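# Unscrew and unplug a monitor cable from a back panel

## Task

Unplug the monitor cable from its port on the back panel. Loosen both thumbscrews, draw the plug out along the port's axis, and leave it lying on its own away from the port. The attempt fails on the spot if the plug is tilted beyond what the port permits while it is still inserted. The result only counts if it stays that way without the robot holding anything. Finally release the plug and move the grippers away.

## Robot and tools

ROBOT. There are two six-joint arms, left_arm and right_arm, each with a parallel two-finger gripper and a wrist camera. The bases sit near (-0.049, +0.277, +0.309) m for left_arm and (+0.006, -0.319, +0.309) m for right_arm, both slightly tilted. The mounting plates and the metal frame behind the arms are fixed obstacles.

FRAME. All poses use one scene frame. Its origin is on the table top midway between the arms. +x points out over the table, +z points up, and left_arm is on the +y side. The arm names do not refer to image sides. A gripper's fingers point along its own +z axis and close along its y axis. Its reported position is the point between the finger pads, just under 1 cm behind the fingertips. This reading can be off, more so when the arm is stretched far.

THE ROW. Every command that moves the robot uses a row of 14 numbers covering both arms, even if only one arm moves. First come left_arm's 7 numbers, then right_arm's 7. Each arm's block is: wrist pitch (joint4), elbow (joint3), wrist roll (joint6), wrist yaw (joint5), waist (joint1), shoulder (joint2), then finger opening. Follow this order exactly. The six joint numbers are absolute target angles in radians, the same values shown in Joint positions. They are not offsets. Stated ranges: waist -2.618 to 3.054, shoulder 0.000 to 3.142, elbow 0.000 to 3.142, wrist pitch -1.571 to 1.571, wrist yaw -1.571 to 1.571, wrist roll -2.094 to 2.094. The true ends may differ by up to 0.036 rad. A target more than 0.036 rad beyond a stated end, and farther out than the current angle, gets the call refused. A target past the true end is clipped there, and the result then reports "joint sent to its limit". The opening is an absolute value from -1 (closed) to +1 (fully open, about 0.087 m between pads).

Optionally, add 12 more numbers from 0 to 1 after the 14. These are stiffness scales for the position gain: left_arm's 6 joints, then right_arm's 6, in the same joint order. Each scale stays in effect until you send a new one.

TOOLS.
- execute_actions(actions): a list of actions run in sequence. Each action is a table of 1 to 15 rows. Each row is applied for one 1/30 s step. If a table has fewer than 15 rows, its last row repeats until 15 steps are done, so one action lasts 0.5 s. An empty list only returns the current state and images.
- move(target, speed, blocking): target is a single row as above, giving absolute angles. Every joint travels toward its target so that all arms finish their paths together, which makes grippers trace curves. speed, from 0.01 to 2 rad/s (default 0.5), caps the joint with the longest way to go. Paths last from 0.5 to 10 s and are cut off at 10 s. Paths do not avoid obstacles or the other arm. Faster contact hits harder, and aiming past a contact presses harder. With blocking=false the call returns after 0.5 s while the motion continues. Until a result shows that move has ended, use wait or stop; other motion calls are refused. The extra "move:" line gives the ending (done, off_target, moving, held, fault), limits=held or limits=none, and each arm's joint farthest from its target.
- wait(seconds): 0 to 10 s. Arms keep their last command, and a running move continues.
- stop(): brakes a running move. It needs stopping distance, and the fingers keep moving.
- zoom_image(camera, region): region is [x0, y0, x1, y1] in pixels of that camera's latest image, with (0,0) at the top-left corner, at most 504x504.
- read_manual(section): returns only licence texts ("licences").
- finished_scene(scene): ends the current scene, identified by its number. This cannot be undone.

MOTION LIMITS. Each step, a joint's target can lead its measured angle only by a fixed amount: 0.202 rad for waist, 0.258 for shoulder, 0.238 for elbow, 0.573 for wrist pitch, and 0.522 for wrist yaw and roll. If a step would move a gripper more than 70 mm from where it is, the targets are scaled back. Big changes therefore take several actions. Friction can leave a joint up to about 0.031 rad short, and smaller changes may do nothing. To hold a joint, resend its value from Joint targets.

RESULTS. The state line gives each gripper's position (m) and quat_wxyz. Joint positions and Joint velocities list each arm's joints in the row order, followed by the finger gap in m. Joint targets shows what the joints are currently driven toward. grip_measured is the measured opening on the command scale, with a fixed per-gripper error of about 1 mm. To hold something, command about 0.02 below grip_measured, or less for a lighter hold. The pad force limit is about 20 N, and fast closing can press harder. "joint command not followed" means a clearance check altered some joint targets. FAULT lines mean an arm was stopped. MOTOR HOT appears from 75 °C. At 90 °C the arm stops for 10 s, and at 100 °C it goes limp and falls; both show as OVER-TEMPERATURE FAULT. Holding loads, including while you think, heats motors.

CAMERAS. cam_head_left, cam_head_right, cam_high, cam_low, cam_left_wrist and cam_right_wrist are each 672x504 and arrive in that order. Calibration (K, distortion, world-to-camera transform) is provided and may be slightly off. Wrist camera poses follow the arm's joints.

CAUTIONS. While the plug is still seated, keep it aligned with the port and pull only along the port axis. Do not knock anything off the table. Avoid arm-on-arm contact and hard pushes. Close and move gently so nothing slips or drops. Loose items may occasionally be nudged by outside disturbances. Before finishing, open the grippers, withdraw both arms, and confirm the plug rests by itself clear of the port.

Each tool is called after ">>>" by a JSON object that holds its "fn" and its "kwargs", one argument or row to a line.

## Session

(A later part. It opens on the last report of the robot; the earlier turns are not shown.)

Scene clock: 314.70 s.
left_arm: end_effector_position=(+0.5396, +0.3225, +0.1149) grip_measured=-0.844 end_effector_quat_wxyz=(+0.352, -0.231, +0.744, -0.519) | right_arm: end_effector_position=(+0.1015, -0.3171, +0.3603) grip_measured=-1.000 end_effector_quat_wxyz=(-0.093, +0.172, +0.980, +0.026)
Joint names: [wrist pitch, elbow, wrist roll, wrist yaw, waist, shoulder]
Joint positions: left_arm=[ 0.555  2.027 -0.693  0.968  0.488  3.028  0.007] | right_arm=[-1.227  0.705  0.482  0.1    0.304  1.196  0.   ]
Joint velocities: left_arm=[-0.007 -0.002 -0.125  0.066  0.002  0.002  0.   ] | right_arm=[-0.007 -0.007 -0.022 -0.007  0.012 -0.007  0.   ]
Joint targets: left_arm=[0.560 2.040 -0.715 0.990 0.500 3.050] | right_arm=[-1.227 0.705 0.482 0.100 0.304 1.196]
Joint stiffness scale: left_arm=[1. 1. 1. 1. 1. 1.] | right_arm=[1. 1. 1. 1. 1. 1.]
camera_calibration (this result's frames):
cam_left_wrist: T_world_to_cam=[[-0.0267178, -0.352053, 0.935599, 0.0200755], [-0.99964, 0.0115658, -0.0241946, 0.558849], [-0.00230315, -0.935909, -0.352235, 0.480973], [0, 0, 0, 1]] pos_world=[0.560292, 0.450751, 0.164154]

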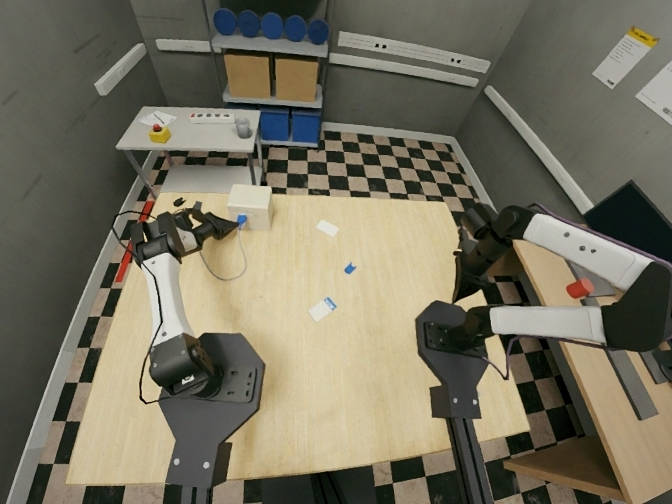

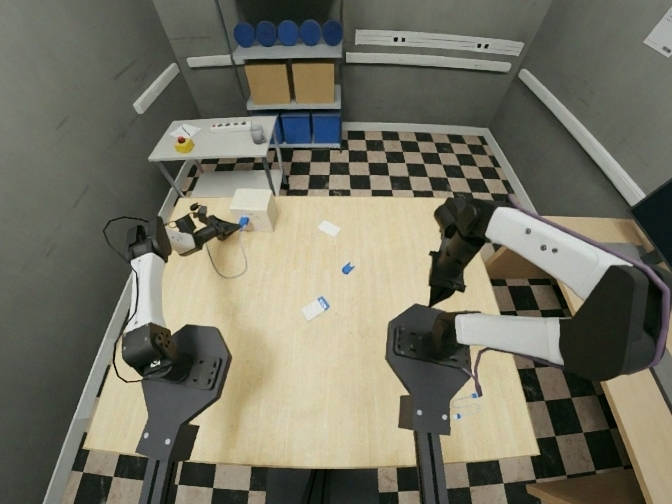

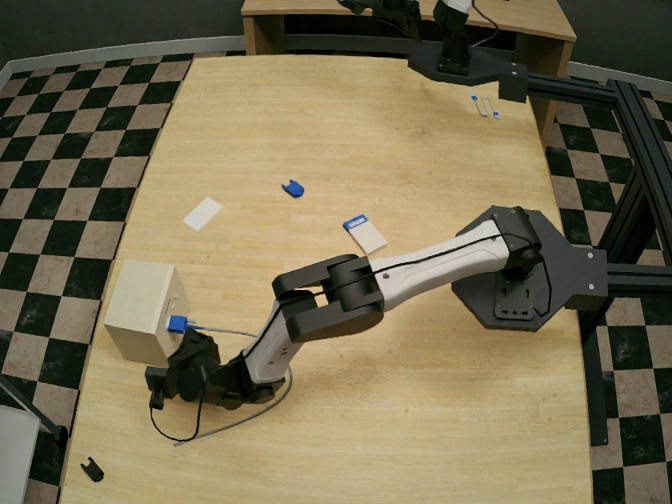

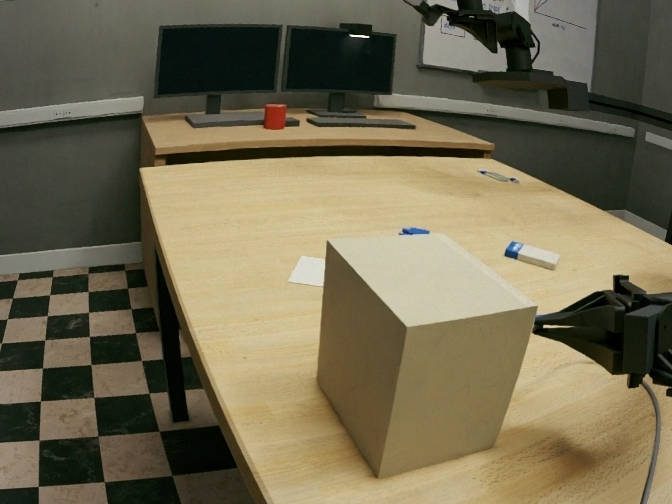

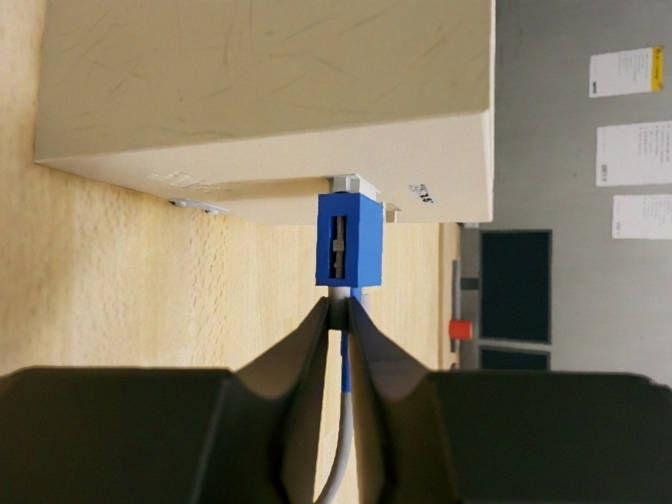

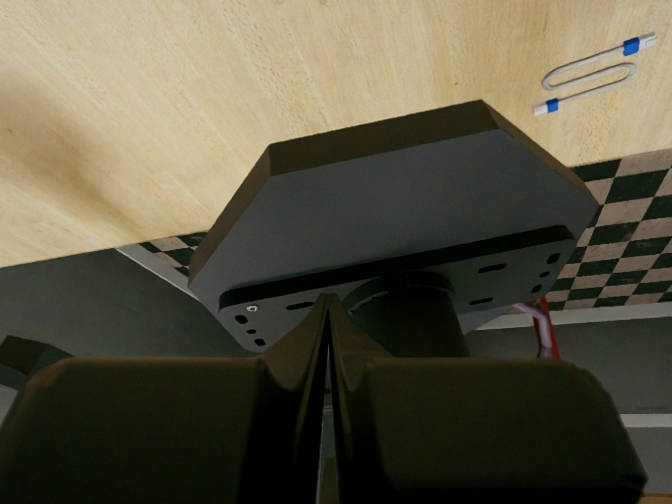

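>>> {"fn": "execute_actions", "kwargs": {
  "actions": [
    [[0.55,2.02,-0.70,0.975,0.488,3.035,-0.72,-1.227,0.705,0.482,0.1,0.304,1.196,-1],[0.536,2.006,-0.696,0.963,0.483,3.028,-0.72,-1.227,0.705,0.482,0.1,0.304,1.196,-1],[0.536,2.006,-0.696,0.963,0.483,3.028,-0.72,-1.227,0.705,0.482,0.1,0.304,1.196,-1],[0.536,2.006,-0.696,0.963,0.483,3.028,-0.72,-1.227,0.705,0.482,0.1,0.304,1.196,-1],[0.522,2.006,-0.672,0.952,0.483,3.028,-0.72,-1.227,0.705,0.482,0.1,0.304,1.196,-1],[0.507,2.006,-0.649,0.941,0.483,3.028,-0.72,-1.227,0.705,0.482,0.1,0.304,1.196,-1],[0.493,1.998,-0.625,0.930,0.480,3.017,-0.72,-1.227,0.705,0.482,0.1,0.304,1.196,-1],[0.478,1.990,-0.602,0.919,0.478,3.007,-0.72,-1.227,0.705,0.482,0.1,0.304,1.196,-1],[0.464,1.981,-0.578,0.909,0.475,2.996,-0.72,-1.227,0.705,0.482,0.1,0.304,1.196,-1],[0.449,1.973,-0.555,0.898,0.473,2.986,-0.72,-1.227,0.705,0.482,0.1,0.304,1.196,-1],[0.435,1.965,-0.531,0.887,0.470,2.975,-0.72,-1.227,0.705,0.482,0.1,0.304,1.196,-1],[0.420,1.957,-0.508,0.876,0.468,2.965,-0.72,-1.227,0.705,0.482,0.1,0.304,1.196,-1],[0.406,1.948,-0.484,0.865,0.465,2.954,-0.72,-1.227,0.705,0.482,0.1,0.304,1.196,-1],[0.396,1.940,-0.465,0.851,0.463,2.944,-0.72,-1.227,0.705,0.482,0.1,0.304,1.196,-1],[0.387,1.932,-0.446,0.836,0.460,2.933,-0.72,-1.227,0.705,0.482,0.1,0.304,1.196,-1]],
    [[0.377,1.924,-0.427,0.822,0.456,2.924,-0.72,-1.227,0.705,0.482,0.1,0.304,1.196,-1],[0.368,1.917,-0.408,0.807,0.453,2.914,-0.72,-1.227,0.705,0.482,0.1,0.304,1.196,-1],[0.358,1.909,-0.389,0.793,0.449,2.905,-0.72,-1.227,0.705,0.482,0.1,0.304,1.196,-1],[0.349,1.902,-0.370,0.778,0.446,2.896,-0.72,-1.227,0.705,0.482,0.1,0.304,1.196,-1],[0.339,1.894,-0.351,0.764,0.442,2.886,-0.72,-1.227,0.705,0.482,0.1,0.304,1.196,-1],[0.330,1.887,-0.332,0.749,0.439,2.877,-0.72,-1.227,0.705,0.482,0.1,0.304,1.196,-1],[0.320,1.879,-0.313,0.735,0.435,2.868,-0.72,-1.227,0.705,0.482,0.1,0.304,1.196,-1],[0.314,1.872,-0.298,0.718,0.432,2.858,-0.72,-1.227,0.705,0.482,0.1,0.304,1.196,-1],[0.308,1.864,-0.283,0.702,0.428,2.849,-0.72,-1.227,0.705,0.482,0.1,0.304,1.196,-1],[0.303,1.857,-0.267,0.685,0.423,2.841,-0.72,-1.227,0.705,0.482,0.1,0.304,1.196,-1],[0.297,1.851,-0.252,0.669,0.419,2.833,-0.72,-1.227,0.705,0.482,0.1,0.304,1.196,-1],[0.291,1.844,-0.237,0.652,0.414,2.826,-0.72,-1.227,0.705,0.482,0.1,0.304,1.196,-1],[0.285,1.837,-0.222,0.636,0.410,2.818,-0.72,-1.227,0.705,0.482,0.1,0.304,1.196,-1],[0.280,1.831,-0.206,0.619,0.405,2.810,-0.72,-1.227,0.705,0.482,0.1,0.304,1.196,-1],[0.274,1.824,-0.191,0.603,0.401,2.802,-0.72,-1.227,0.705,0.482,0.1,0.304,1.196,-1]],
    [[0.268,1.817,-0.176,0.586,0.396,2.795,-0.75,-1.227,0.705,0.482,0.1,0.304,1.196,-1],[0.265,1.811,-0.162,0.568,0.392,2.787,-0.75,-1.227,0.705,0.482,0.1,0.304,1.196,-1],[0.262,1.804,-0.148,0.551,0.387,2.779,-0.75,-1.227,0.705,0.482,0.1,0.304,1.196,-1],[0.259,1.798,-0.134,0.533,0.382,2.773,-0.75,-1.227,0.705,0.482,0.1,0.304,1.196,-1],[0.256,1.793,-0.120,0.515,0.376,2.767,-0.75,-1.227,0.705,0.482,0.1,0.304,1.196,-1],[0.253,1.787,-0.106,0.498,0.371,2.761,-0.75,-1.227,0.705,0.482,0.1,0.304,1.196,-1],[0.250,1.781,-0.092,0.480,0.365,2.755,-0.76,-1.227,0.705,0.482,0.1,0.304,1.196,-1],[0.247,1.776,-0.078,0.462,0.360,2.748,-0.76,-1.227,0.705,0.482,0.1,0.304,1.196,-1],[0.244,1.770,-0.064,0.445,0.354,2.742,-0.77,-1.227,0.705,0.482,0.1,0.304,1.196,-1],[0.241,1.764,-0.050,0.427,0.349,2.736,-0.77,-1.227,0.705,0.482,0.1,0.304,1.196,-1],[0.241,1.759,-0.036,0.407,0.343,2.730,-0.78,-1.227,0.705,0.482,0.1,0.304,1.196,-1],[0.240,1.753,-0.022,0.387,0.338,2.724,-0.78,-1.227,0.705,0.482,0.1,0.304,1.196,-1],[0.240,1.749,-0.008,0.368,0.332,2.720,-0.78,-1.227,0.705,0.482,0.1,0.304,1.196,-1],[0.240,1.744,0.006,0.348,0.325,2.715,-0.78,-1.227,0.705,0.482,0.1,0.304,1.196,-1],[0.239,1.740,0.020,0.328,0.319,2.711,-0.78,-1.227,0.705,0.482,0.1,0.304,1.196,-1]],
    [[0.239,1.735,0.034,0.308,0.313,2.707,-0.78,-1.227,0.705,0.482,0.1,0.304,1.196,-1],[0.238,1.731,0.048,0.289,0.306,2.702,-0.78,-1.227,0.705,0.482,0.1,0.304,1.196,-1],[0.238,1.726,0.062,0.269,0.300,2.698,-0.78,-1.227,0.705,0.482,0.1,0.304,1.196,-1],[0.238,1.722,0.076,0.249,0.294,2.694,-0.78,-1.227,0.705,0.482,0.1,0.304,1.196,-1],[0.238,1.717,0.076,0.249,0.287,2.689,-0.78,-1.227,0.705,0.482,0.1,0.304,1.196,-1],[0.238,1.713,0.076,0.249,0.281,2.685,-0.78,-1.227,0.705,0.482,0.1,0.304,1.196,-1]],
    [[0.25,1.735,0.07,0.26,0.29,2.695,-0.83,-1.227,0.705,0.482,0.1,0.304,1.196,-1],[0.25,1.735,0.07,0.26,0.29,2.695,-0.86,-1.227,0.705,0.482,0.1,0.304,1.196,-1],[0.25,1.735,0.07,0.26,0.29,2.695,-1,-1.227,0.705,0.482,0.1,0.304,1.196,-1],[0.25,1.735,0.07,0.26,0.29,2.695,-1,-1.227,0.705,0.482,0.1,0.304,1.196,-1],[0.25,1.735,0.07,0.26,0.29,2.695,-1,-1.227,0.705,0.482,0.1,0.304,1.196,-1],[0.255,1.747,0.055,0.28,0.298,2.705,-1,-1.227,0.705,0.482,0.1,0.304,1.196,-1],[0.256,1.747,0.041,0.299,0.298,2.705,-1,-1.227,0.705,0.482,0.1,0.304,1.196,-1],[0.257,1.747,0.027,0.319,0.298,2.705,-1,-1.227,0.705,0.482,0.1,0.304,1.196,-1],[0.258,1.752,0.013,0.338,0.304,2.709,-1,-1.227,0.705,0.482,0.1,0.304,1.196,-1],[0.259,1.756,-0.001,0.358,0.311,2.713,-1,-1.227,0.705,0.482,0.1,0.304,1.196,-1],[0.260,1.761,-0.014,0.377,0.317,2.718,-1,-1.227,0.705,0.482,0.1,0.304,1.196,-1],[0.261,1.765,-0.028,0.397,0.324,2.722,-1,-1.227,0.705,0.482,0.1,0.304,1.196,-1],[0.263,1.770,-0.042,0.416,0.330,2.726,-1,-1.227,0.705,0.482,0.1,0.304,1.196,-1],[0.264,1.774,-0.056,0.436,0.337,2.730,-1,-1.227,0.705,0.482,0.1,0.304,1.196,-1],[0.265,1.779,-0.070,0.455,0.343,2.735,-1,-1.227,0.705,0.482,0.1,0.304,1.196,-1]],
    [[0.269,1.783,-0.084,0.472,0.350,2.739,-1,-1.227,0.705,0.482,0.1,0.304,1.196,-1],[0.273,1.788,-0.099,0.489,0.356,2.743,-1,-1.227,0.705,0.482,0.1,0.304,1.196,-1],[0.277,1.794,-0.113,0.507,0.361,2.749,-1,-1.227,0.705,0.482,0.1,0.304,1.196,-1],[0.281,1.800,-0.128,0.524,0.367,2.756,-1,-1.227,0.705,0.482,0.1,0.304,1.196,-1],[0.284,1.805,-0.142,0.541,0.372,2.762,-1,-1.227,0.705,0.482,0.1,0.304,1.196,-1],[0.288,1.811,-0.157,0.558,0.377,2.768,-1,-1.227,0.705,0.482,0.1,0.304,1.196,-1],[0.292,1.817,-0.171,0.576,0.383,2.775,-1,-1.227,0.705,0.482,0.1,0.304,1.196,-1],[0.296,1.823,-0.186,0.593,0.388,2.781,-1,-1.227,0.705,0.482,0.1,0.304,1.196,-1],[0.300,1.828,-0.200,0.610,0.393,2.787,-1,-1.227,0.705,0.482,0.1,0.304,1.196,-1],[0.306,1.834,-0.215,0.627,0.399,2.794,-1,-1.227,0.705,0.482,0.1,0.304,1.196,-1],[0.311,1.840,-0.230,0.643,0.404,2.800,-1,-1.227,0.705,0.482,0.1,0.304,1.196,-1],[0.317,1.847,-0.245,0.660,0.409,2.808,-1,-1.227,0.705,0.482,0.1,0.304,1.196,-1],[0.322,1.853,-0.260,0.677,0.413,2.816,-1,-1.227,0.705,0.482,0.1,0.304,1.196,-1],[0.328,1.860,-0.275,0.693,0.418,2.823,-1,-1.227,0.705,0.482,0.1,0.304,1.196,-1],[0.333,1.867,-0.290,0.710,0.423,2.831,-1,-1.227,0.705,0.482,0.1,0.304,1.196,-1]],
    [[0.339,1.873,-0.305,0.727,0.427,2.839,-1,-1.227,0.705,0.482,0.1,0.304,1.196,-1],[0.344,1.880,-0.320,0.743,0.432,2.847,-1,-1.227,0.705,0.482,0.1,0.304,1.196,-1],[0.350,1.887,-0.335,0.760,0.437,2.854,-1,-1.227,0.705,0.482,0.1,0.304,1.196,-1],[0.359,1.893,-0.354,0.774,0.441,2.862,-1,-1.227,0.705,0.482,0.1,0.304,1.196,-1],[0.369,1.900,-0.373,0.789,0.446,2.870,-1,-1.227,0.705,0.482,0.1,0.304,1.196,-1],[0.378,1.908,-0.392,0.803,0.450,2.879,-1,-1.227,0.705,0.482,0.1,0.304,1.196,-1],[0.388,1.915,-0.411,0.818,0.453,2.888,-1,-1.227,0.705,0.482,0.1,0.304,1.196,-1],[0.397,1.923,-0.429,0.832,0.457,2.897,-1,-1.227,0.705,0.482,0.1,0.304,1.196,-1],[0.407,1.930,-0.448,0.847,0.461,2.906,-1,-1.227,0.705,0.482,0.1,0.304,1.196,-1],[0.416,1.938,-0.467,0.861,0.464,2.916,-1,-1.227,0.705,0.482,0.1,0.304,1.196,-1],[0.426,1.945,-0.486,0.876,0.468,2.925,-1,-1.227,0.705,0.482,0.1,0.304,1.196,-1],[0.435,1.953,-0.505,0.890,0.472,2.934,-1,-1.227,0.705,0.482,0.1,0.304,1.196,-1],[0.449,1.960,-0.528,0.901,0.475,2.943,-1,-1.227,0.705,0.482,0.1,0.304,1.196,-1],[0.463,1.968,-0.552,0.912,0.479,2.952,-1,-1.227,0.705,0.482,0.1,0.304,1.196,-1],[0.477,1.976,-0.575,0.923,0.481,2.963,-1,-1.227,0.705,0.482,0.1,0.304,1.196,-1]],
    [[0.491,1.984,-0.598,0.934,0.484,2.974,-1,-1.227,0.705,0.482,0.1,0.304,1.196,-1],[0.504,1.992,-0.622,0.946,0.486,2.985,-1,-1.227,0.705,0.482,0.1,0.304,1.196,-1],[0.518,2.000,-0.645,0.957,0.488,2.996,-1,-1.227,0.705,0.482,0.1,0.304,1.196,-1],[0.532,2.008,-0.668,0.968,0.491,3.006,-1,-1.227,0.705,0.482,0.1,0.304,1.196,-1],[0.546,2.016,-0.692,0.979,0.493,3.017,-1,-1.227,0.705,0.482,0.1,0.304,1.196,-1],[0.560,2.024,-0.715,0.990,0.495,3.028,-1,-1.227,0.705,0.482,0.1,0.304,1.196,-1],[0.560,2.032,-0.715,0.990,0.498,3.039,-1,-1.227,0.705,0.482,0.1,0.304,1.196,-1],[0.560,2.040,-0.715,0.990,0.500,3.050,-1,-1.227,0.705,0.482,0.1,0.304,1.196,-1]]
  ]
}}

>>> {"fn": "zoom_image", "kwargs": {
  "camera": "cam_left_wrist",
  "region": [290, 165, 410, 335]
}}

Scene clock: 322.67 s.
left_arm: end_effector_position=(+0.5397, +0.3223, +0.1148) grip_measured=-0.843 end_effector_quat_wxyz=(+0.352, -0.231, +0.744, -0.519) | right_arm: end_effector_position=(+0.1015, -0.3171, +0.3603) grip_measured=-1.000 end_effector_quat_wxyz=(-0.093, +0.172, +0.980, +0.026)
Joint names: [wrist pitch, elbow, wrist roll, wrist yaw, waist, shoulder]
Joint positions: left_arm=[ 0.554  2.027 -0.693  0.967  0.487  3.028  0.007] | right_arm=[-1.227  0.705  0.482  0.1    0.304  1.196  0.   ]
Joint velocities: left_arm=[ 0.007 -0.017 -0.095 -0.007  0.012  0.007 -0.001] | right_arm=[-0.037 -0.002 -0.066  0.022  0.002  0.002  0.   ]
Joint targets: left_arm=[0.560 2.040 -0.715 0.990 0.500 3.050] | right_arm=[-1.227 0.705 0.482 0.100 0.304 1.196]
Joint stiffness scale: left_arm=[1. 1. 1. 1. 1. 1.] | right_arm=[1. 1. 1. 1. 1. 1.]
camera_calibration (this result's frames):
cam_left_wrist: T_world_to_cam=[[-0.0259113, -0.351961, 0.935656, 0.0196055], [-0.999662, 0.0112827, -0.0234396, 0.558931], [-0.00230692, -0.935947, -0.352135, 0.480795], [0, 0, 0, 1]] pos_world=[0.560359, 0.450593, 0.164062]

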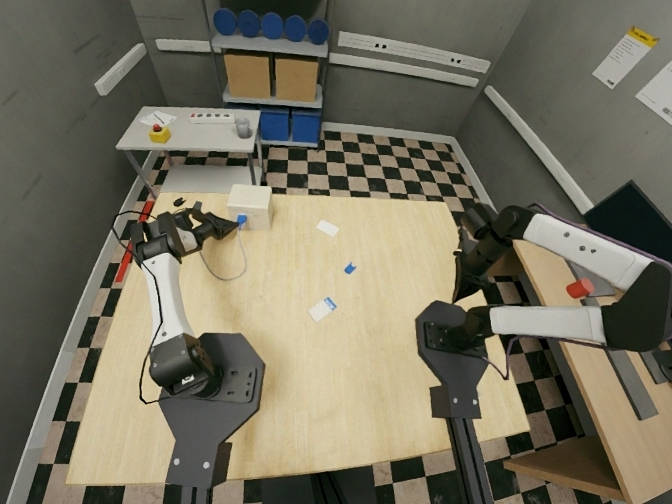

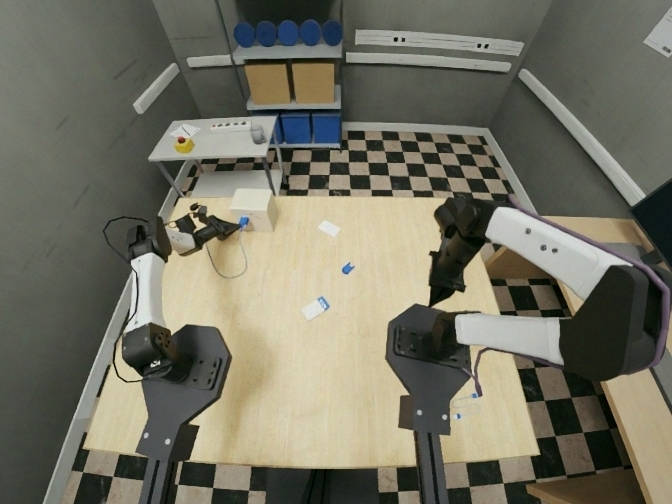

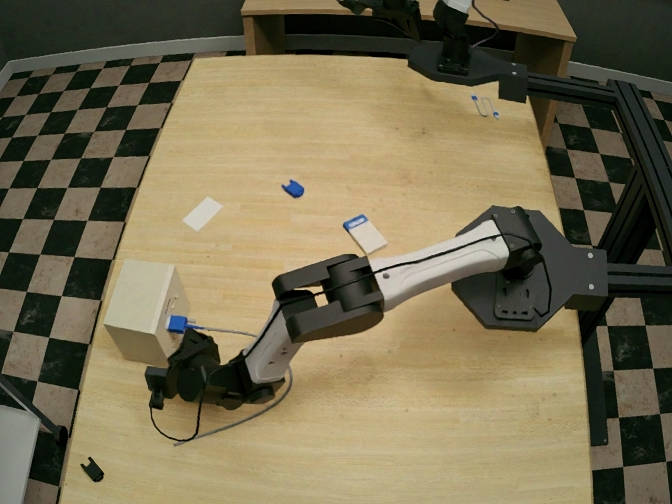

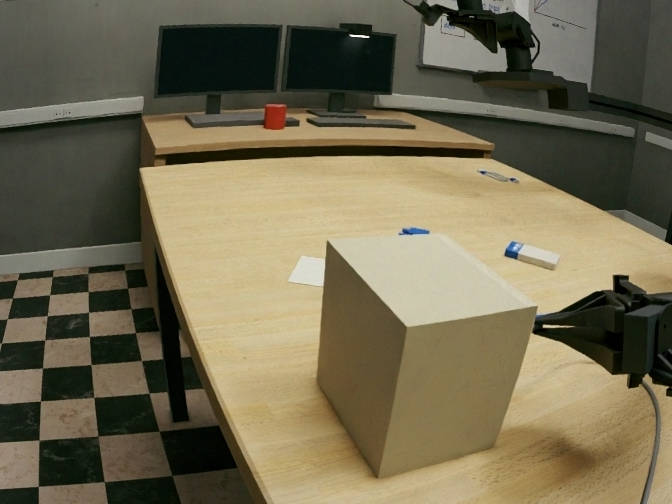

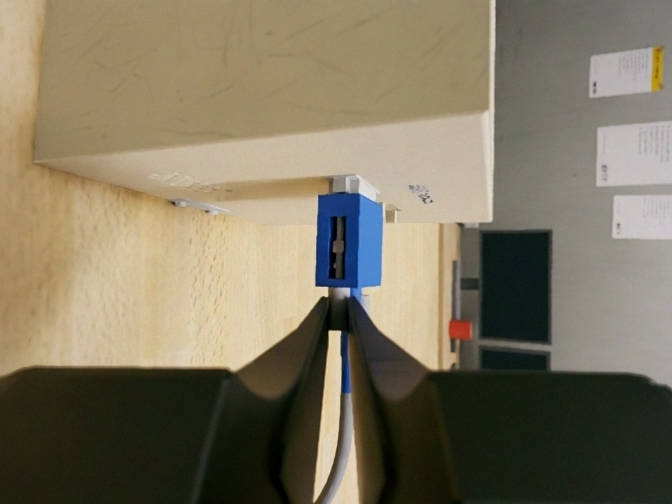

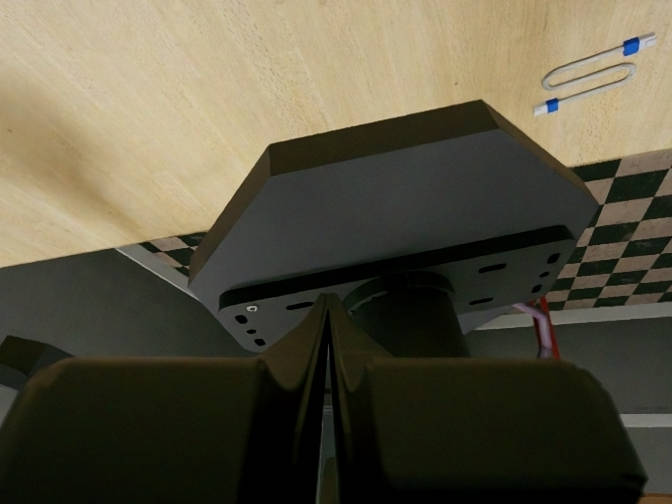

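Region (290, 165, 410, 335) of cam_left_wrist's 672x504 image, scaled by 2.965, with more detail than that image has; it fills the left 356 columns of this view, and the rest is white.

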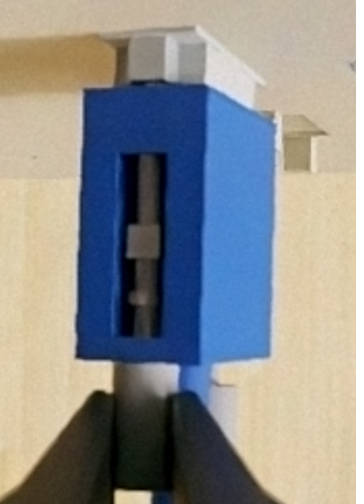

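>>> {"fn": "execute_actions", "kwargs": {
  "actions": [
    [[0.55,2.02,-0.70,0.975,0.488,3.035,-0.72,-1.227,0.705,0.482,0.1,0.304,1.196,-1],[0.536,2.006,-0.696,0.963,0.483,3.028,-0.72,-1.227,0.705,0.482,0.1,0.304,1.196,-1],[0.536,2.006,-0.696,0.963,0.483,3.028,-0.72,-1.227,0.705,0.482,0.1,0.304,1.196,-1],[0.536,2.006,-0.696,0.963,0.483,3.028,-0.72,-1.227,0.705,0.482,0.1,0.304,1.196,-1],[0.522,2.006,-0.672,0.952,0.483,3.028,-0.72,-1.227,0.705,0.482,0.1,0.304,1.196,-1],[0.507,2.006,-0.649,0.941,0.483,3.028,-0.72,-1.227,0.705,0.482,0.1,0.304,1.196,-1],[0.493,1.998,-0.625,0.930,0.480,3.017,-0.72,-1.227,0.705,0.482,0.1,0.304,1.196,-1],[0.478,1.990,-0.602,0.919,0.478,3.007,-0.72,-1.227,0.705,0.482,0.1,0.304,1.196,-1],[0.464,1.981,-0.578,0.909,0.475,2.996,-0.72,-1.227,0.705,0.482,0.1,0.304,1.196,-1],[0.449,1.973,-0.555,0.898,0.473,2.986,-0.72,-1.227,0.705,0.482,0.1,0.304,1.196,-1],[0.435,1.965,-0.531,0.887,0.470,2.975,-0.72,-1.227,0.705,0.482,0.1,0.304,1.196,-1],[0.420,1.957,-0.508,0.876,0.468,2.965,-0.72,-1.227,0.705,0.482,0.1,0.304,1.196,-1],[0.406,1.948,-0.484,0.865,0.465,2.954,-0.72,-1.227,0.705,0.482,0.1,0.304,1.196,-1],[0.396,1.940,-0.465,0.851,0.463,2.944,-0.72,-1.227,0.705,0.482,0.1,0.304,1.196,-1],[0.387,1.932,-0.446,0.836,0.460,2.933,-0.72,-1.227,0.705,0.482,0.1,0.304,1.196,-1]],
    [[0.377,1.924,-0.427,0.822,0.456,2.924,-0.72,-1.227,0.705,0.482,0.1,0.304,1.196,-1],[0.368,1.917,-0.408,0.807,0.453,2.914,-0.72,-1.227,0.705,0.482,0.1,0.304,1.196,-1],[0.358,1.909,-0.389,0.793,0.449,2.905,-0.72,-1.227,0.705,0.482,0.1,0.304,1.196,-1],[0.349,1.902,-0.370,0.778,0.446,2.896,-0.72,-1.227,0.705,0.482,0.1,0.304,1.196,-1],[0.339,1.894,-0.351,0.764,0.442,2.886,-0.72,-1.227,0.705,0.482,0.1,0.304,1.196,-1],[0.330,1.887,-0.332,0.749,0.439,2.877,-0.72,-1.227,0.705,0.482,0.1,0.304,1.196,-1],[0.320,1.879,-0.313,0.735,0.435,2.868,-0.72,-1.227,0.705,0.482,0.1,0.304,1.196,-1],[0.314,1.872,-0.298,0.718,0.432,2.858,-0.72,-1.227,0.705,0.482,0.1,0.304,1.196,-1],[0.308,1.864,-0.283,0.702,0.428,2.849,-0.72,-1.227,0.705,0.482,0.1,0.304,1.196,-1],[0.303,1.857,-0.267,0.685,0.423,2.841,-0.72,-1.227,0.705,0.482,0.1,0.304,1.196,-1],[0.297,1.851,-0.252,0.669,0.419,2.833,-0.72,-1.227,0.705,0.482,0.1,0.304,1.196,-1],[0.291,1.844,-0.237,0.652,0.414,2.826,-0.72,-1.227,0.705,0.482,0.1,0.304,1.196,-1],[0.285,1.837,-0.222,0.636,0.410,2.818,-0.72,-1.227,0.705,0.482,0.1,0.304,1.196,-1],[0.280,1.831,-0.206,0.619,0.405,2.810,-0.72,-1.227,0.705,0.482,0.1,0.304,1.196,-1],[0.274,1.824,-0.191,0.603,0.401,2.802,-0.72,-1.227,0.705,0.482,0.1,0.304,1.196,-1]],
    [[0.268,1.817,-0.176,0.586,0.396,2.795,-0.75,-1.227,0.705,0.482,0.1,0.304,1.196,-1],[0.265,1.811,-0.162,0.568,0.392,2.787,-0.75,-1.227,0.705,0.482,0.1,0.304,1.196,-1],[0.262,1.804,-0.148,0.551,0.387,2.779,-0.75,-1.227,0.705,0.482,0.1,0.304,1.196,-1],[0.259,1.798,-0.134,0.533,0.382,2.773,-0.75,-1.227,0.705,0.482,0.1,0.304,1.196,-1],[0.256,1.793,-0.120,0.515,0.376,2.767,-0.75,-1.227,0.705,0.482,0.1,0.304,1.196,-1],[0.253,1.787,-0.106,0.498,0.371,2.761,-0.75,-1.227,0.705,0.482,0.1,0.304,1.196,-1],[0.250,1.781,-0.092,0.480,0.365,2.755,-0.76,-1.227,0.705,0.482,0.1,0.304,1.196,-1],[0.247,1.776,-0.078,0.462,0.360,2.748,-0.76,-1.227,0.705,0.482,0.1,0.304,1.196,-1],[0.244,1.770,-0.064,0.445,0.354,2.742,-0.77,-1.227,0.705,0.482,0.1,0.304,1.196,-1],[0.241,1.764,-0.050,0.427,0.349,2.736,-0.77,-1.227,0.705,0.482,0.1,0.304,1.196,-1],[0.241,1.759,-0.036,0.407,0.343,2.730,-0.78,-1.227,0.705,0.482,0.1,0.304,1.196,-1],[0.240,1.753,-0.022,0.387,0.338,2.724,-0.78,-1.227,0.705,0.482,0.1,0.304,1.196,-1],[0.240,1.749,-0.008,0.368,0.332,2.720,-0.78,-1.227,0.705,0.482,0.1,0.304,1.196,-1],[0.240,1.744,0.006,0.348,0.325,2.715,-0.78,-1.227,0.705,0.482,0.1,0.304,1.196,-1],[0.239,1.740,0.020,0.328,0.319,2.711,-0.78,-1.227,0.705,0.482,0.1,0.304,1.196,-1]],
    [[0.239,1.735,0.034,0.308,0.313,2.707,-0.78,-1.227,0.705,0.482,0.1,0.304,1.196,-1],[0.238,1.731,0.048,0.289,0.306,2.702,-0.78,-1.227,0.705,0.482,0.1,0.304,1.196,-1],[0.238,1.726,0.062,0.269,0.300,2.698,-0.78,-1.227,0.705,0.482,0.1,0.304,1.196,-1],[0.238,1.722,0.076,0.249,0.294,2.694,-0.78,-1.227,0.705,0.482,0.1,0.304,1.196,-1],[0.238,1.717,0.076,0.249,0.287,2.689,-0.78,-1.227,0.705,0.482,0.1,0.304,1.196,-1],[0.238,1.713,0.076,0.249,0.281,2.685,-0.78,-1.227,0.705,0.482,0.1,0.304,1.196,-1]],
    [[0.25,1.735,0.07,0.26,0.29,2.695,-0.83,-1.227,0.705,0.482,0.1,0.304,1.196,-1],[0.25,1.735,0.07,0.26,0.29,2.695,-0.86,-1.227,0.705,0.482,0.1,0.304,1.196,-1],[0.25,1.735,0.07,0.26,0.29,2.695,-1,-1.227,0.705,0.482,0.1,0.304,1.196,-1],[0.25,1.735,0.07,0.26,0.29,2.695,-1,-1.227,0.705,0.482,0.1,0.304,1.196,-1],[0.25,1.735,0.07,0.26,0.29,2.695,-1,-1.227,0.705,0.482,0.1,0.304,1.196,-1],[0.255,1.747,0.055,0.28,0.298,2.705,-1,-1.227,0.705,0.482,0.1,0.304,1.196,-1],[0.256,1.747,0.041,0.299,0.298,2.705,-1,-1.227,0.705,0.482,0.1,0.304,1.196,-1],[0.257,1.747,0.027,0.319,0.298,2.705,-1,-1.227,0.705,0.482,0.1,0.304,1.196,-1],[0.258,1.752,0.013,0.338,0.304,2.709,-1,-1.227,0.705,0.482,0.1,0.304,1.196,-1],[0.259,1.756,-0.001,0.358,0.311,2.713,-1,-1.227,0.705,0.482,0.1,0.304,1.196,-1],[0.260,1.761,-0.014,0.377,0.317,2.718,-1,-1.227,0.705,0.482,0.1,0.304,1.196,-1],[0.261,1.765,-0.028,0.397,0.324,2.722,-1,-1.227,0.705,0.482,0.1,0.304,1.196,-1],[0.263,1.770,-0.042,0.416,0.330,2.726,-1,-1.227,0.705,0.482,0.1,0.304,1.196,-1],[0.264,1.774,-0.056,0.436,0.337,2.730,-1,-1.227,0.705,0.482,0.1,0.304,1.196,-1],[0.265,1.779,-0.070,0.455,0.343,2.735,-1,-1.227,0.705,0.482,0.1,0.304,1.196,-1]],
    [[0.269,1.783,-0.084,0.472,0.350,2.739,-1,-1.227,0.705,0.482,0.1,0.304,1.196,-1],[0.273,1.788,-0.099,0.489,0.356,2.743,-1,-1.227,0.705,0.482,0.1,0.304,1.196,-1],[0.277,1.794,-0.113,0.507,0.361,2.749,-1,-1.227,0.705,0.482,0.1,0.304,1.196,-1],[0.281,1.800,-0.128,0.524,0.367,2.756,-1,-1.227,0.705,0.482,0.1,0.304,1.196,-1],[0.284,1.805,-0.142,0.541,0.372,2.762,-1,-1.227,0.705,0.482,0.1,0.304,1.196,-1],[0.288,1.811,-0.157,0.558,0.377,2.768,-1,-1.227,0.705,0.482,0.1,0.304,1.196,-1],[0.292,1.817,-0.171,0.576,0.383,2.775,-1,-1.227,0.705,0.482,0.1,0.304,1.196,-1],[0.296,1.823,-0.186,0.593,0.388,2.781,-1,-1.227,0.705,0.482,0.1,0.304,1.196,-1],[0.300,1.828,-0.200,0.610,0.393,2.787,-1,-1.227,0.705,0.482,0.1,0.304,1.196,-1],[0.306,1.834,-0.215,0.627,0.399,2.794,-1,-1.227,0.705,0.482,0.1,0.304,1.196,-1],[0.311,1.840,-0.230,0.643,0.404,2.800,-1,-1.227,0.705,0.482,0.1,0.304,1.196,-1],[0.317,1.847,-0.245,0.660,0.409,2.808,-1,-1.227,0.705,0.482,0.1,0.304,1.196,-1],[0.322,1.853,-0.260,0.677,0.413,2.816,-1,-1.227,0.705,0.482,0.1,0.304,1.196,-1],[0.328,1.860,-0.275,0.693,0.418,2.823,-1,-1.227,0.705,0.482,0.1,0.304,1.196,-1],[0.333,1.867,-0.290,0.710,0.423,2.831,-1,-1.227,0.705,0.482,0.1,0.304,1.196,-1]],
    [[0.339,1.873,-0.305,0.727,0.427,2.839,-1,-1.227,0.705,0.482,0.1,0.304,1.196,-1],[0.344,1.880,-0.320,0.743,0.432,2.847,-1,-1.227,0.705,0.482,0.1,0.304,1.196,-1],[0.350,1.887,-0.335,0.760,0.437,2.854,-1,-1.227,0.705,0.482,0.1,0.304,1.196,-1],[0.359,1.893,-0.354,0.774,0.441,2.862,-1,-1.227,0.705,0.482,0.1,0.304,1.196,-1],[0.369,1.900,-0.373,0.789,0.446,2.870,-1,-1.227,0.705,0.482,0.1,0.304,1.196,-1],[0.378,1.908,-0.392,0.803,0.450,2.879,-1,-1.227,0.705,0.482,0.1,0.304,1.196,-1],[0.388,1.915,-0.411,0.818,0.453,2.888,-1,-1.227,0.705,0.482,0.1,0.304,1.196,-1],[0.397,1.923,-0.429,0.832,0.457,2.897,-1,-1.227,0.705,0.482,0.1,0.304,1.196,-1],[0.407,1.930,-0.448,0.847,0.461,2.906,-1,-1.227,0.705,0.482,0.1,0.304,1.196,-1],[0.416,1.938,-0.467,0.861,0.464,2.916,-1,-1.227,0.705,0.482,0.1,0.304,1.196,-1],[0.426,1.945,-0.486,0.876,0.468,2.925,-1,-1.227,0.705,0.482,0.1,0.304,1.196,-1],[0.435,1.953,-0.505,0.890,0.472,2.934,-1,-1.227,0.705,0.482,0.1,0.304,1.196,-1],[0.449,1.960,-0.528,0.901,0.475,2.943,-1,-1.227,0.705,0.482,0.1,0.304,1.196,-1],[0.463,1.968,-0.552,0.912,0.479,2.952,-1,-1.227,0.705,0.482,0.1,0.304,1.196,-1],[0.477,1.976,-0.575,0.923,0.481,2.963,-1,-1.227,0.705,0.482,0.1,0.304,1.196,-1]]
  ]
}}

>>> {"fn": "zoom_image", "kwargs": {
  "camera": "cam_left_wrist",
  "region": [310, 200, 380, 300]
}}

>>> {"fn": "execute_actions", "kwargs": {
  "actions": [
    [[0.491,1.984,-0.598,0.934,0.484,2.974,-1,-1.227,0.705,0.482,0.1,0.304,1.196,-1],[0.504,1.992,-0.622,0.946,0.486,2.985,-1,-1.227,0.705,0.482,0.1,0.304,1.196,-1],[0.518,2.000,-0.645,0.957,0.488,2.996,-1,-1.227,0.705,0.482,0.1,0.304,1.196,-1],[0.532,2.008,-0.668,0.968,0.491,3.006,-1,-1.227,0.705,0.482,0.1,0.304,1.196,-1],[0.546,2.016,-0.692,0.979,0.493,3.017,-1,-1.227,0.705,0.482,0.1,0.304,1.196,-1],[0.560,2.024,-0.715,0.990,0.495,3.028,-1,-1.227,0.705,0.482,0.1,0.304,1.196,-1],[0.560,2.032,-0.715,0.990,0.498,3.039,-1,-1.227,0.705,0.482,0.1,0.304,1.196,-1],[0.560,2.040,-0.715,0.990,0.500,3.050,-1,-1.227,0.705,0.482,0.1,0.304,1.196,-1]]
  ]
}}

>>> {"fn": "zoom_image", "kwargs": {
  "camera": "cam_left_wrist",
  "region": [290, 165, 410, 335]
}}

Scene clock: 330.97 s.
left_arm: end_effector_position=(+0.5405, +0.3226, +0.1155) grip_measured=-0.843 end_effector_quat_wxyz=(+0.366, -0.195, +0.790, -0.452) | right_arm: end_effector_position=(+0.1015, -0.3171, +0.3603) grip_measured=-1.000 end_effector_quat_wxyz=(-0.093, +0.172, +0.980, +0.026)
Joint names: [wrist pitch, elbow, wrist roll, wrist yaw, waist, shoulder]
Joint positions: left_arm=[ 0.421  1.948 -0.476  0.859  0.463  2.928  0.007] | right_arm=[-1.227  0.705  0.482  0.1    0.304  1.196  0.   ]
Joint velocities: left_arm=[ 0.33   0.232 -0.579  0.344  0.085  0.271 -0.   ] | right_arm=[-0.007 -0.007 -0.007  0.066  0.002 -0.017  0.   ]
Joint targets: left_arm=[0.477 1.976 -0.575 0.923 0.481 2.963] | right_arm=[-1.227 0.705 0.482 0.100 0.304 1.196]
Joint stiffness scale: left_arm=[1. 1. 1. 1. 1. 1.] | right_arm=[1. 1. 1. 1. 1. 1.]
camera_calibration (this result's frames):
cam_left_wrist: T_world_to_cam=[[-0.0266549, -0.512006, 0.858568, 0.0800298], [-0.999528, 0.0267936, -0.0150528, 0.553753], [-0.015297, -0.858564, -0.512478, 0.481871], [0, 0, 0, 1]] pos_world=[0.562995, 0.439856, 0.186573]

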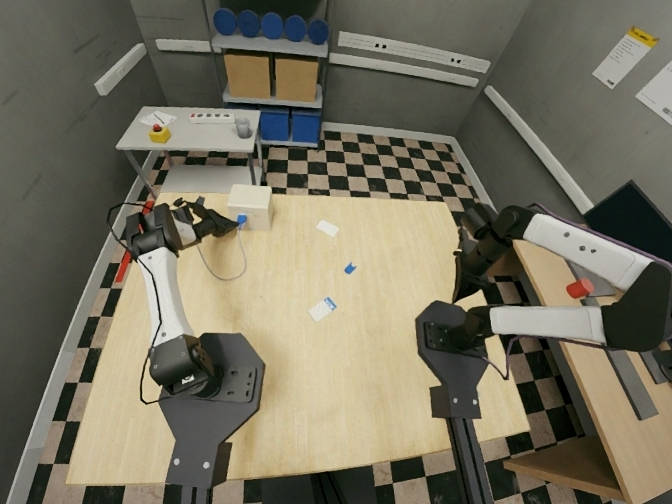

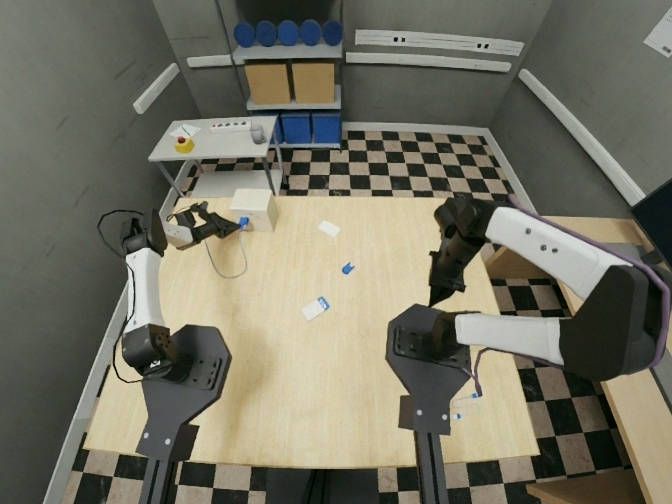

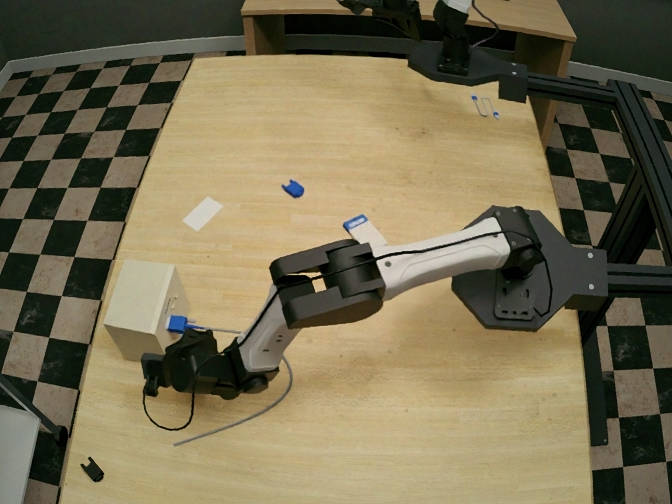

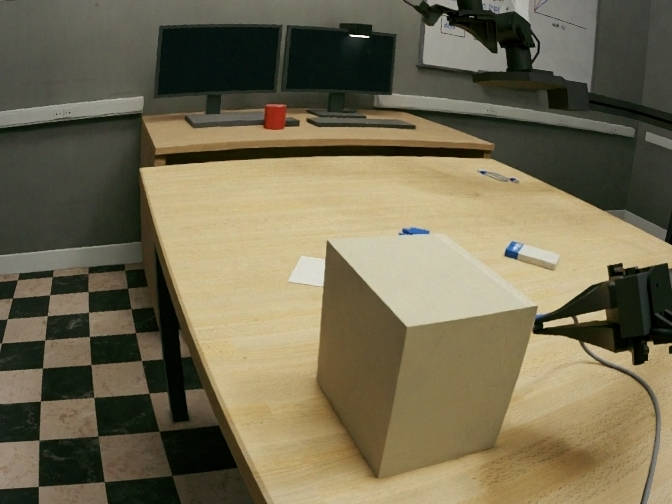

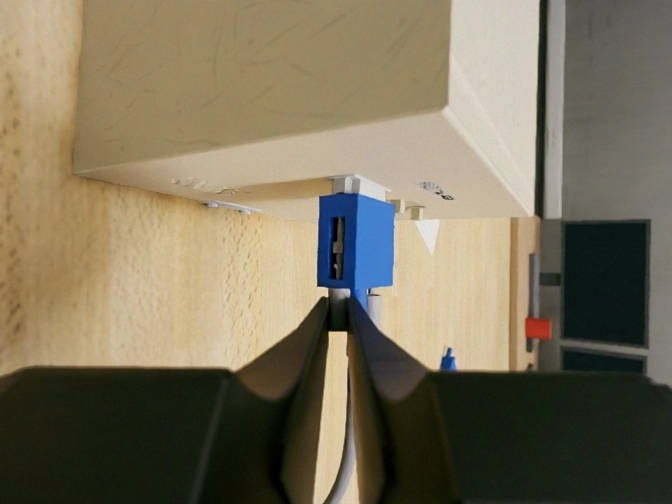

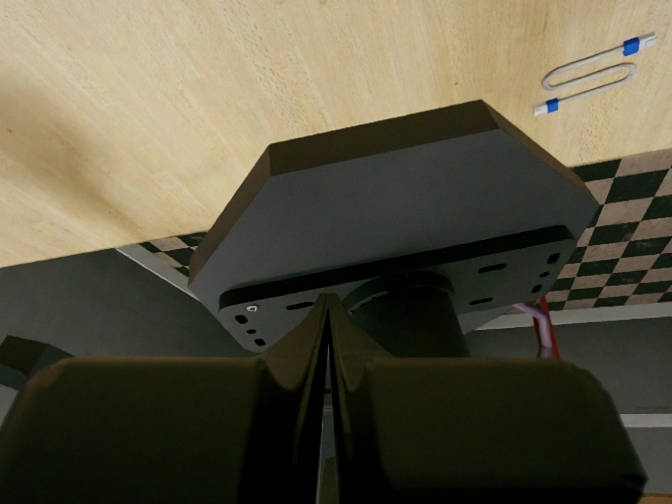

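Region (310, 200, 380, 300) of cam_left_wrist's 672x504 image, scaled by 5.040, with more detail than that image has; it fills the left 353 columns of this view, and the rest is white.

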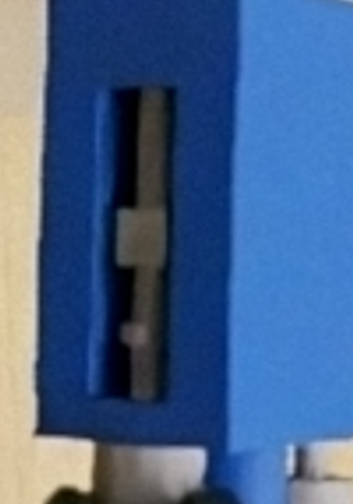

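Scene clock: 331.47 s.
left_arm: end_effector_position=(+0.5399, +0.3225, +0.1150) grip_measured=-0.843 end_effector_quat_wxyz=(+0.352, -0.231, +0.744, -0.519) | right_arm: end_effector_position=(+0.1015, -0.3171, +0.3603) grip_measured=-1.000 end_effector_quat_wxyz=(-0.093, +0.172, +0.980, +0.026)
Joint names: [wrist pitch, elbow, wrist roll, wrist yaw, waist, shoulder]
Joint positions: left_arm=[ 0.555  2.027 -0.693  0.967  0.487  3.028  0.007] | right_arm=[-1.227  0.705  0.482  0.1    0.304  1.196  0.   ]
Joint velocities: left_arm=[-0.007 -0.007 -0.066 -0.051  0.007  0.012  0.   ] | right_arm=[ 0.022 -0.022 -0.051  0.007  0.007  0.002  0.   ]
Joint targets: left_arm=[0.560 2.040 -0.715 0.990 0.500 3.050] | right_arm=[-1.227 0.705 0.482 0.100 0.304 1.196]
Joint stiffness scale: left_arm=[1. 1. 1. 1. 1. 1.] | right_arm=[1. 1. 1. 1. 1. 1.]
camera_calibration (this result's frames):
cam_left_wrist: T_world_to_cam=[[-0.0266144, -0.352557, 0.935412, 0.0201298], [-0.999645, 0.0108384, -0.0243569, 0.559389], [-0.00155118, -0.935727, -0.35272, 0.480568], [0, 0, 0, 1]] pos_world=[0.560471, 0.450715, 0.164302]

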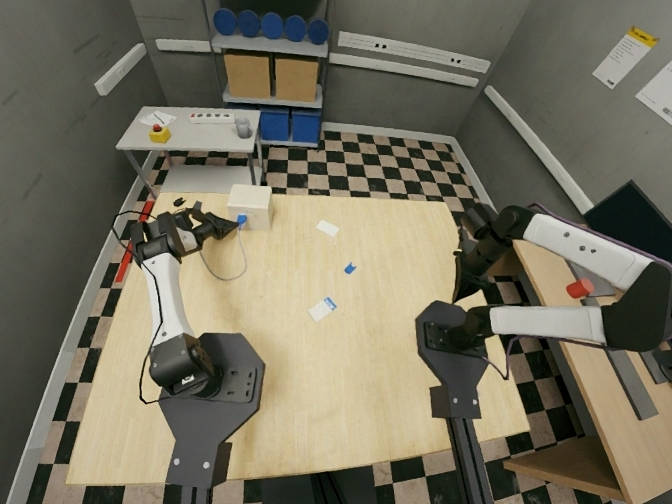

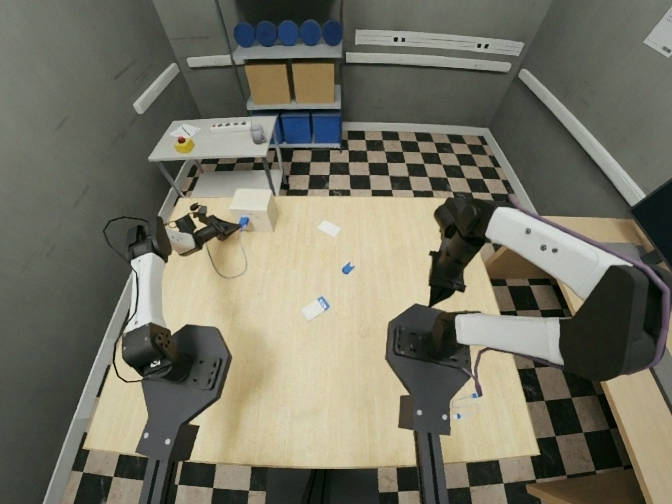

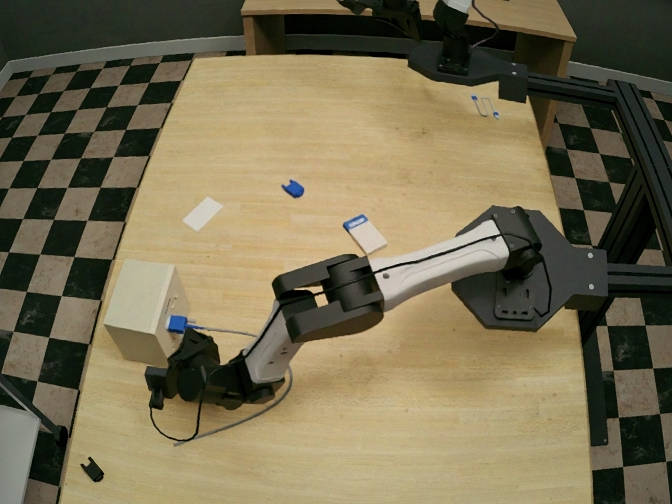

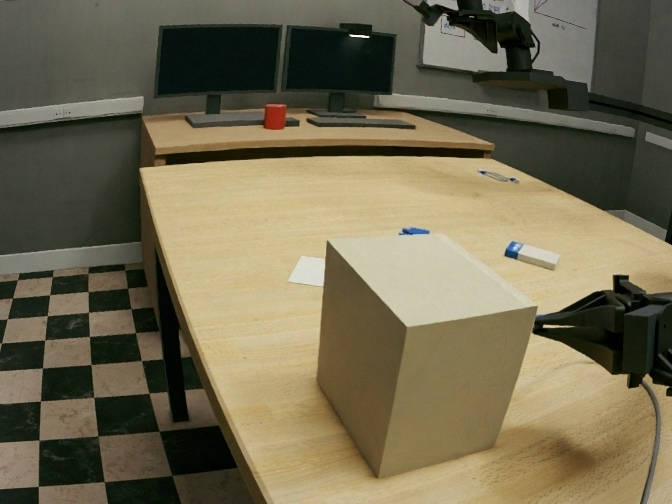

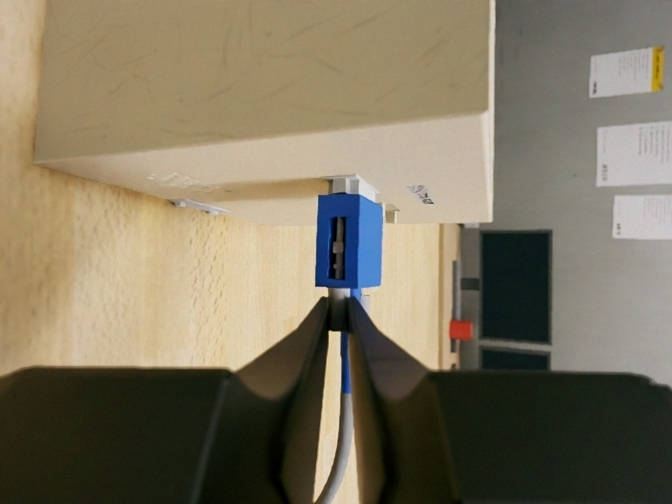

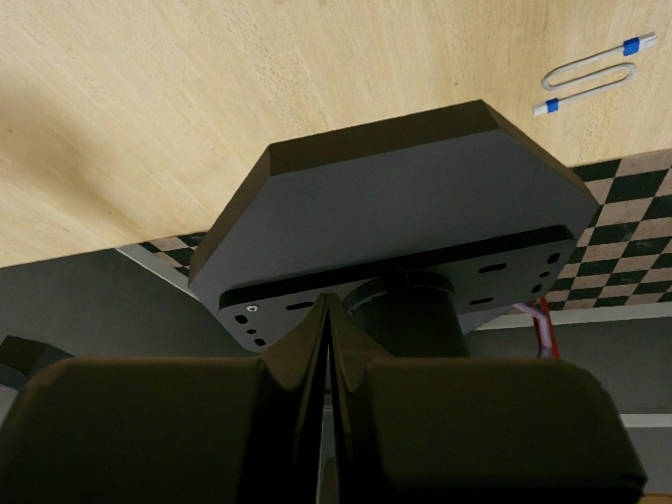

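Region (290, 165, 410, 335) of cam_left_wrist's 672x504 image, scaled by 2.965, with more detail than that image has; it fills the left 356 columns of this view, and the rest is white.

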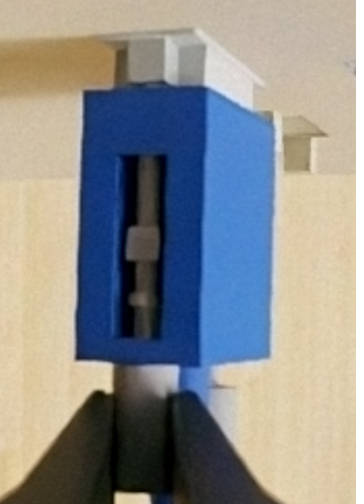

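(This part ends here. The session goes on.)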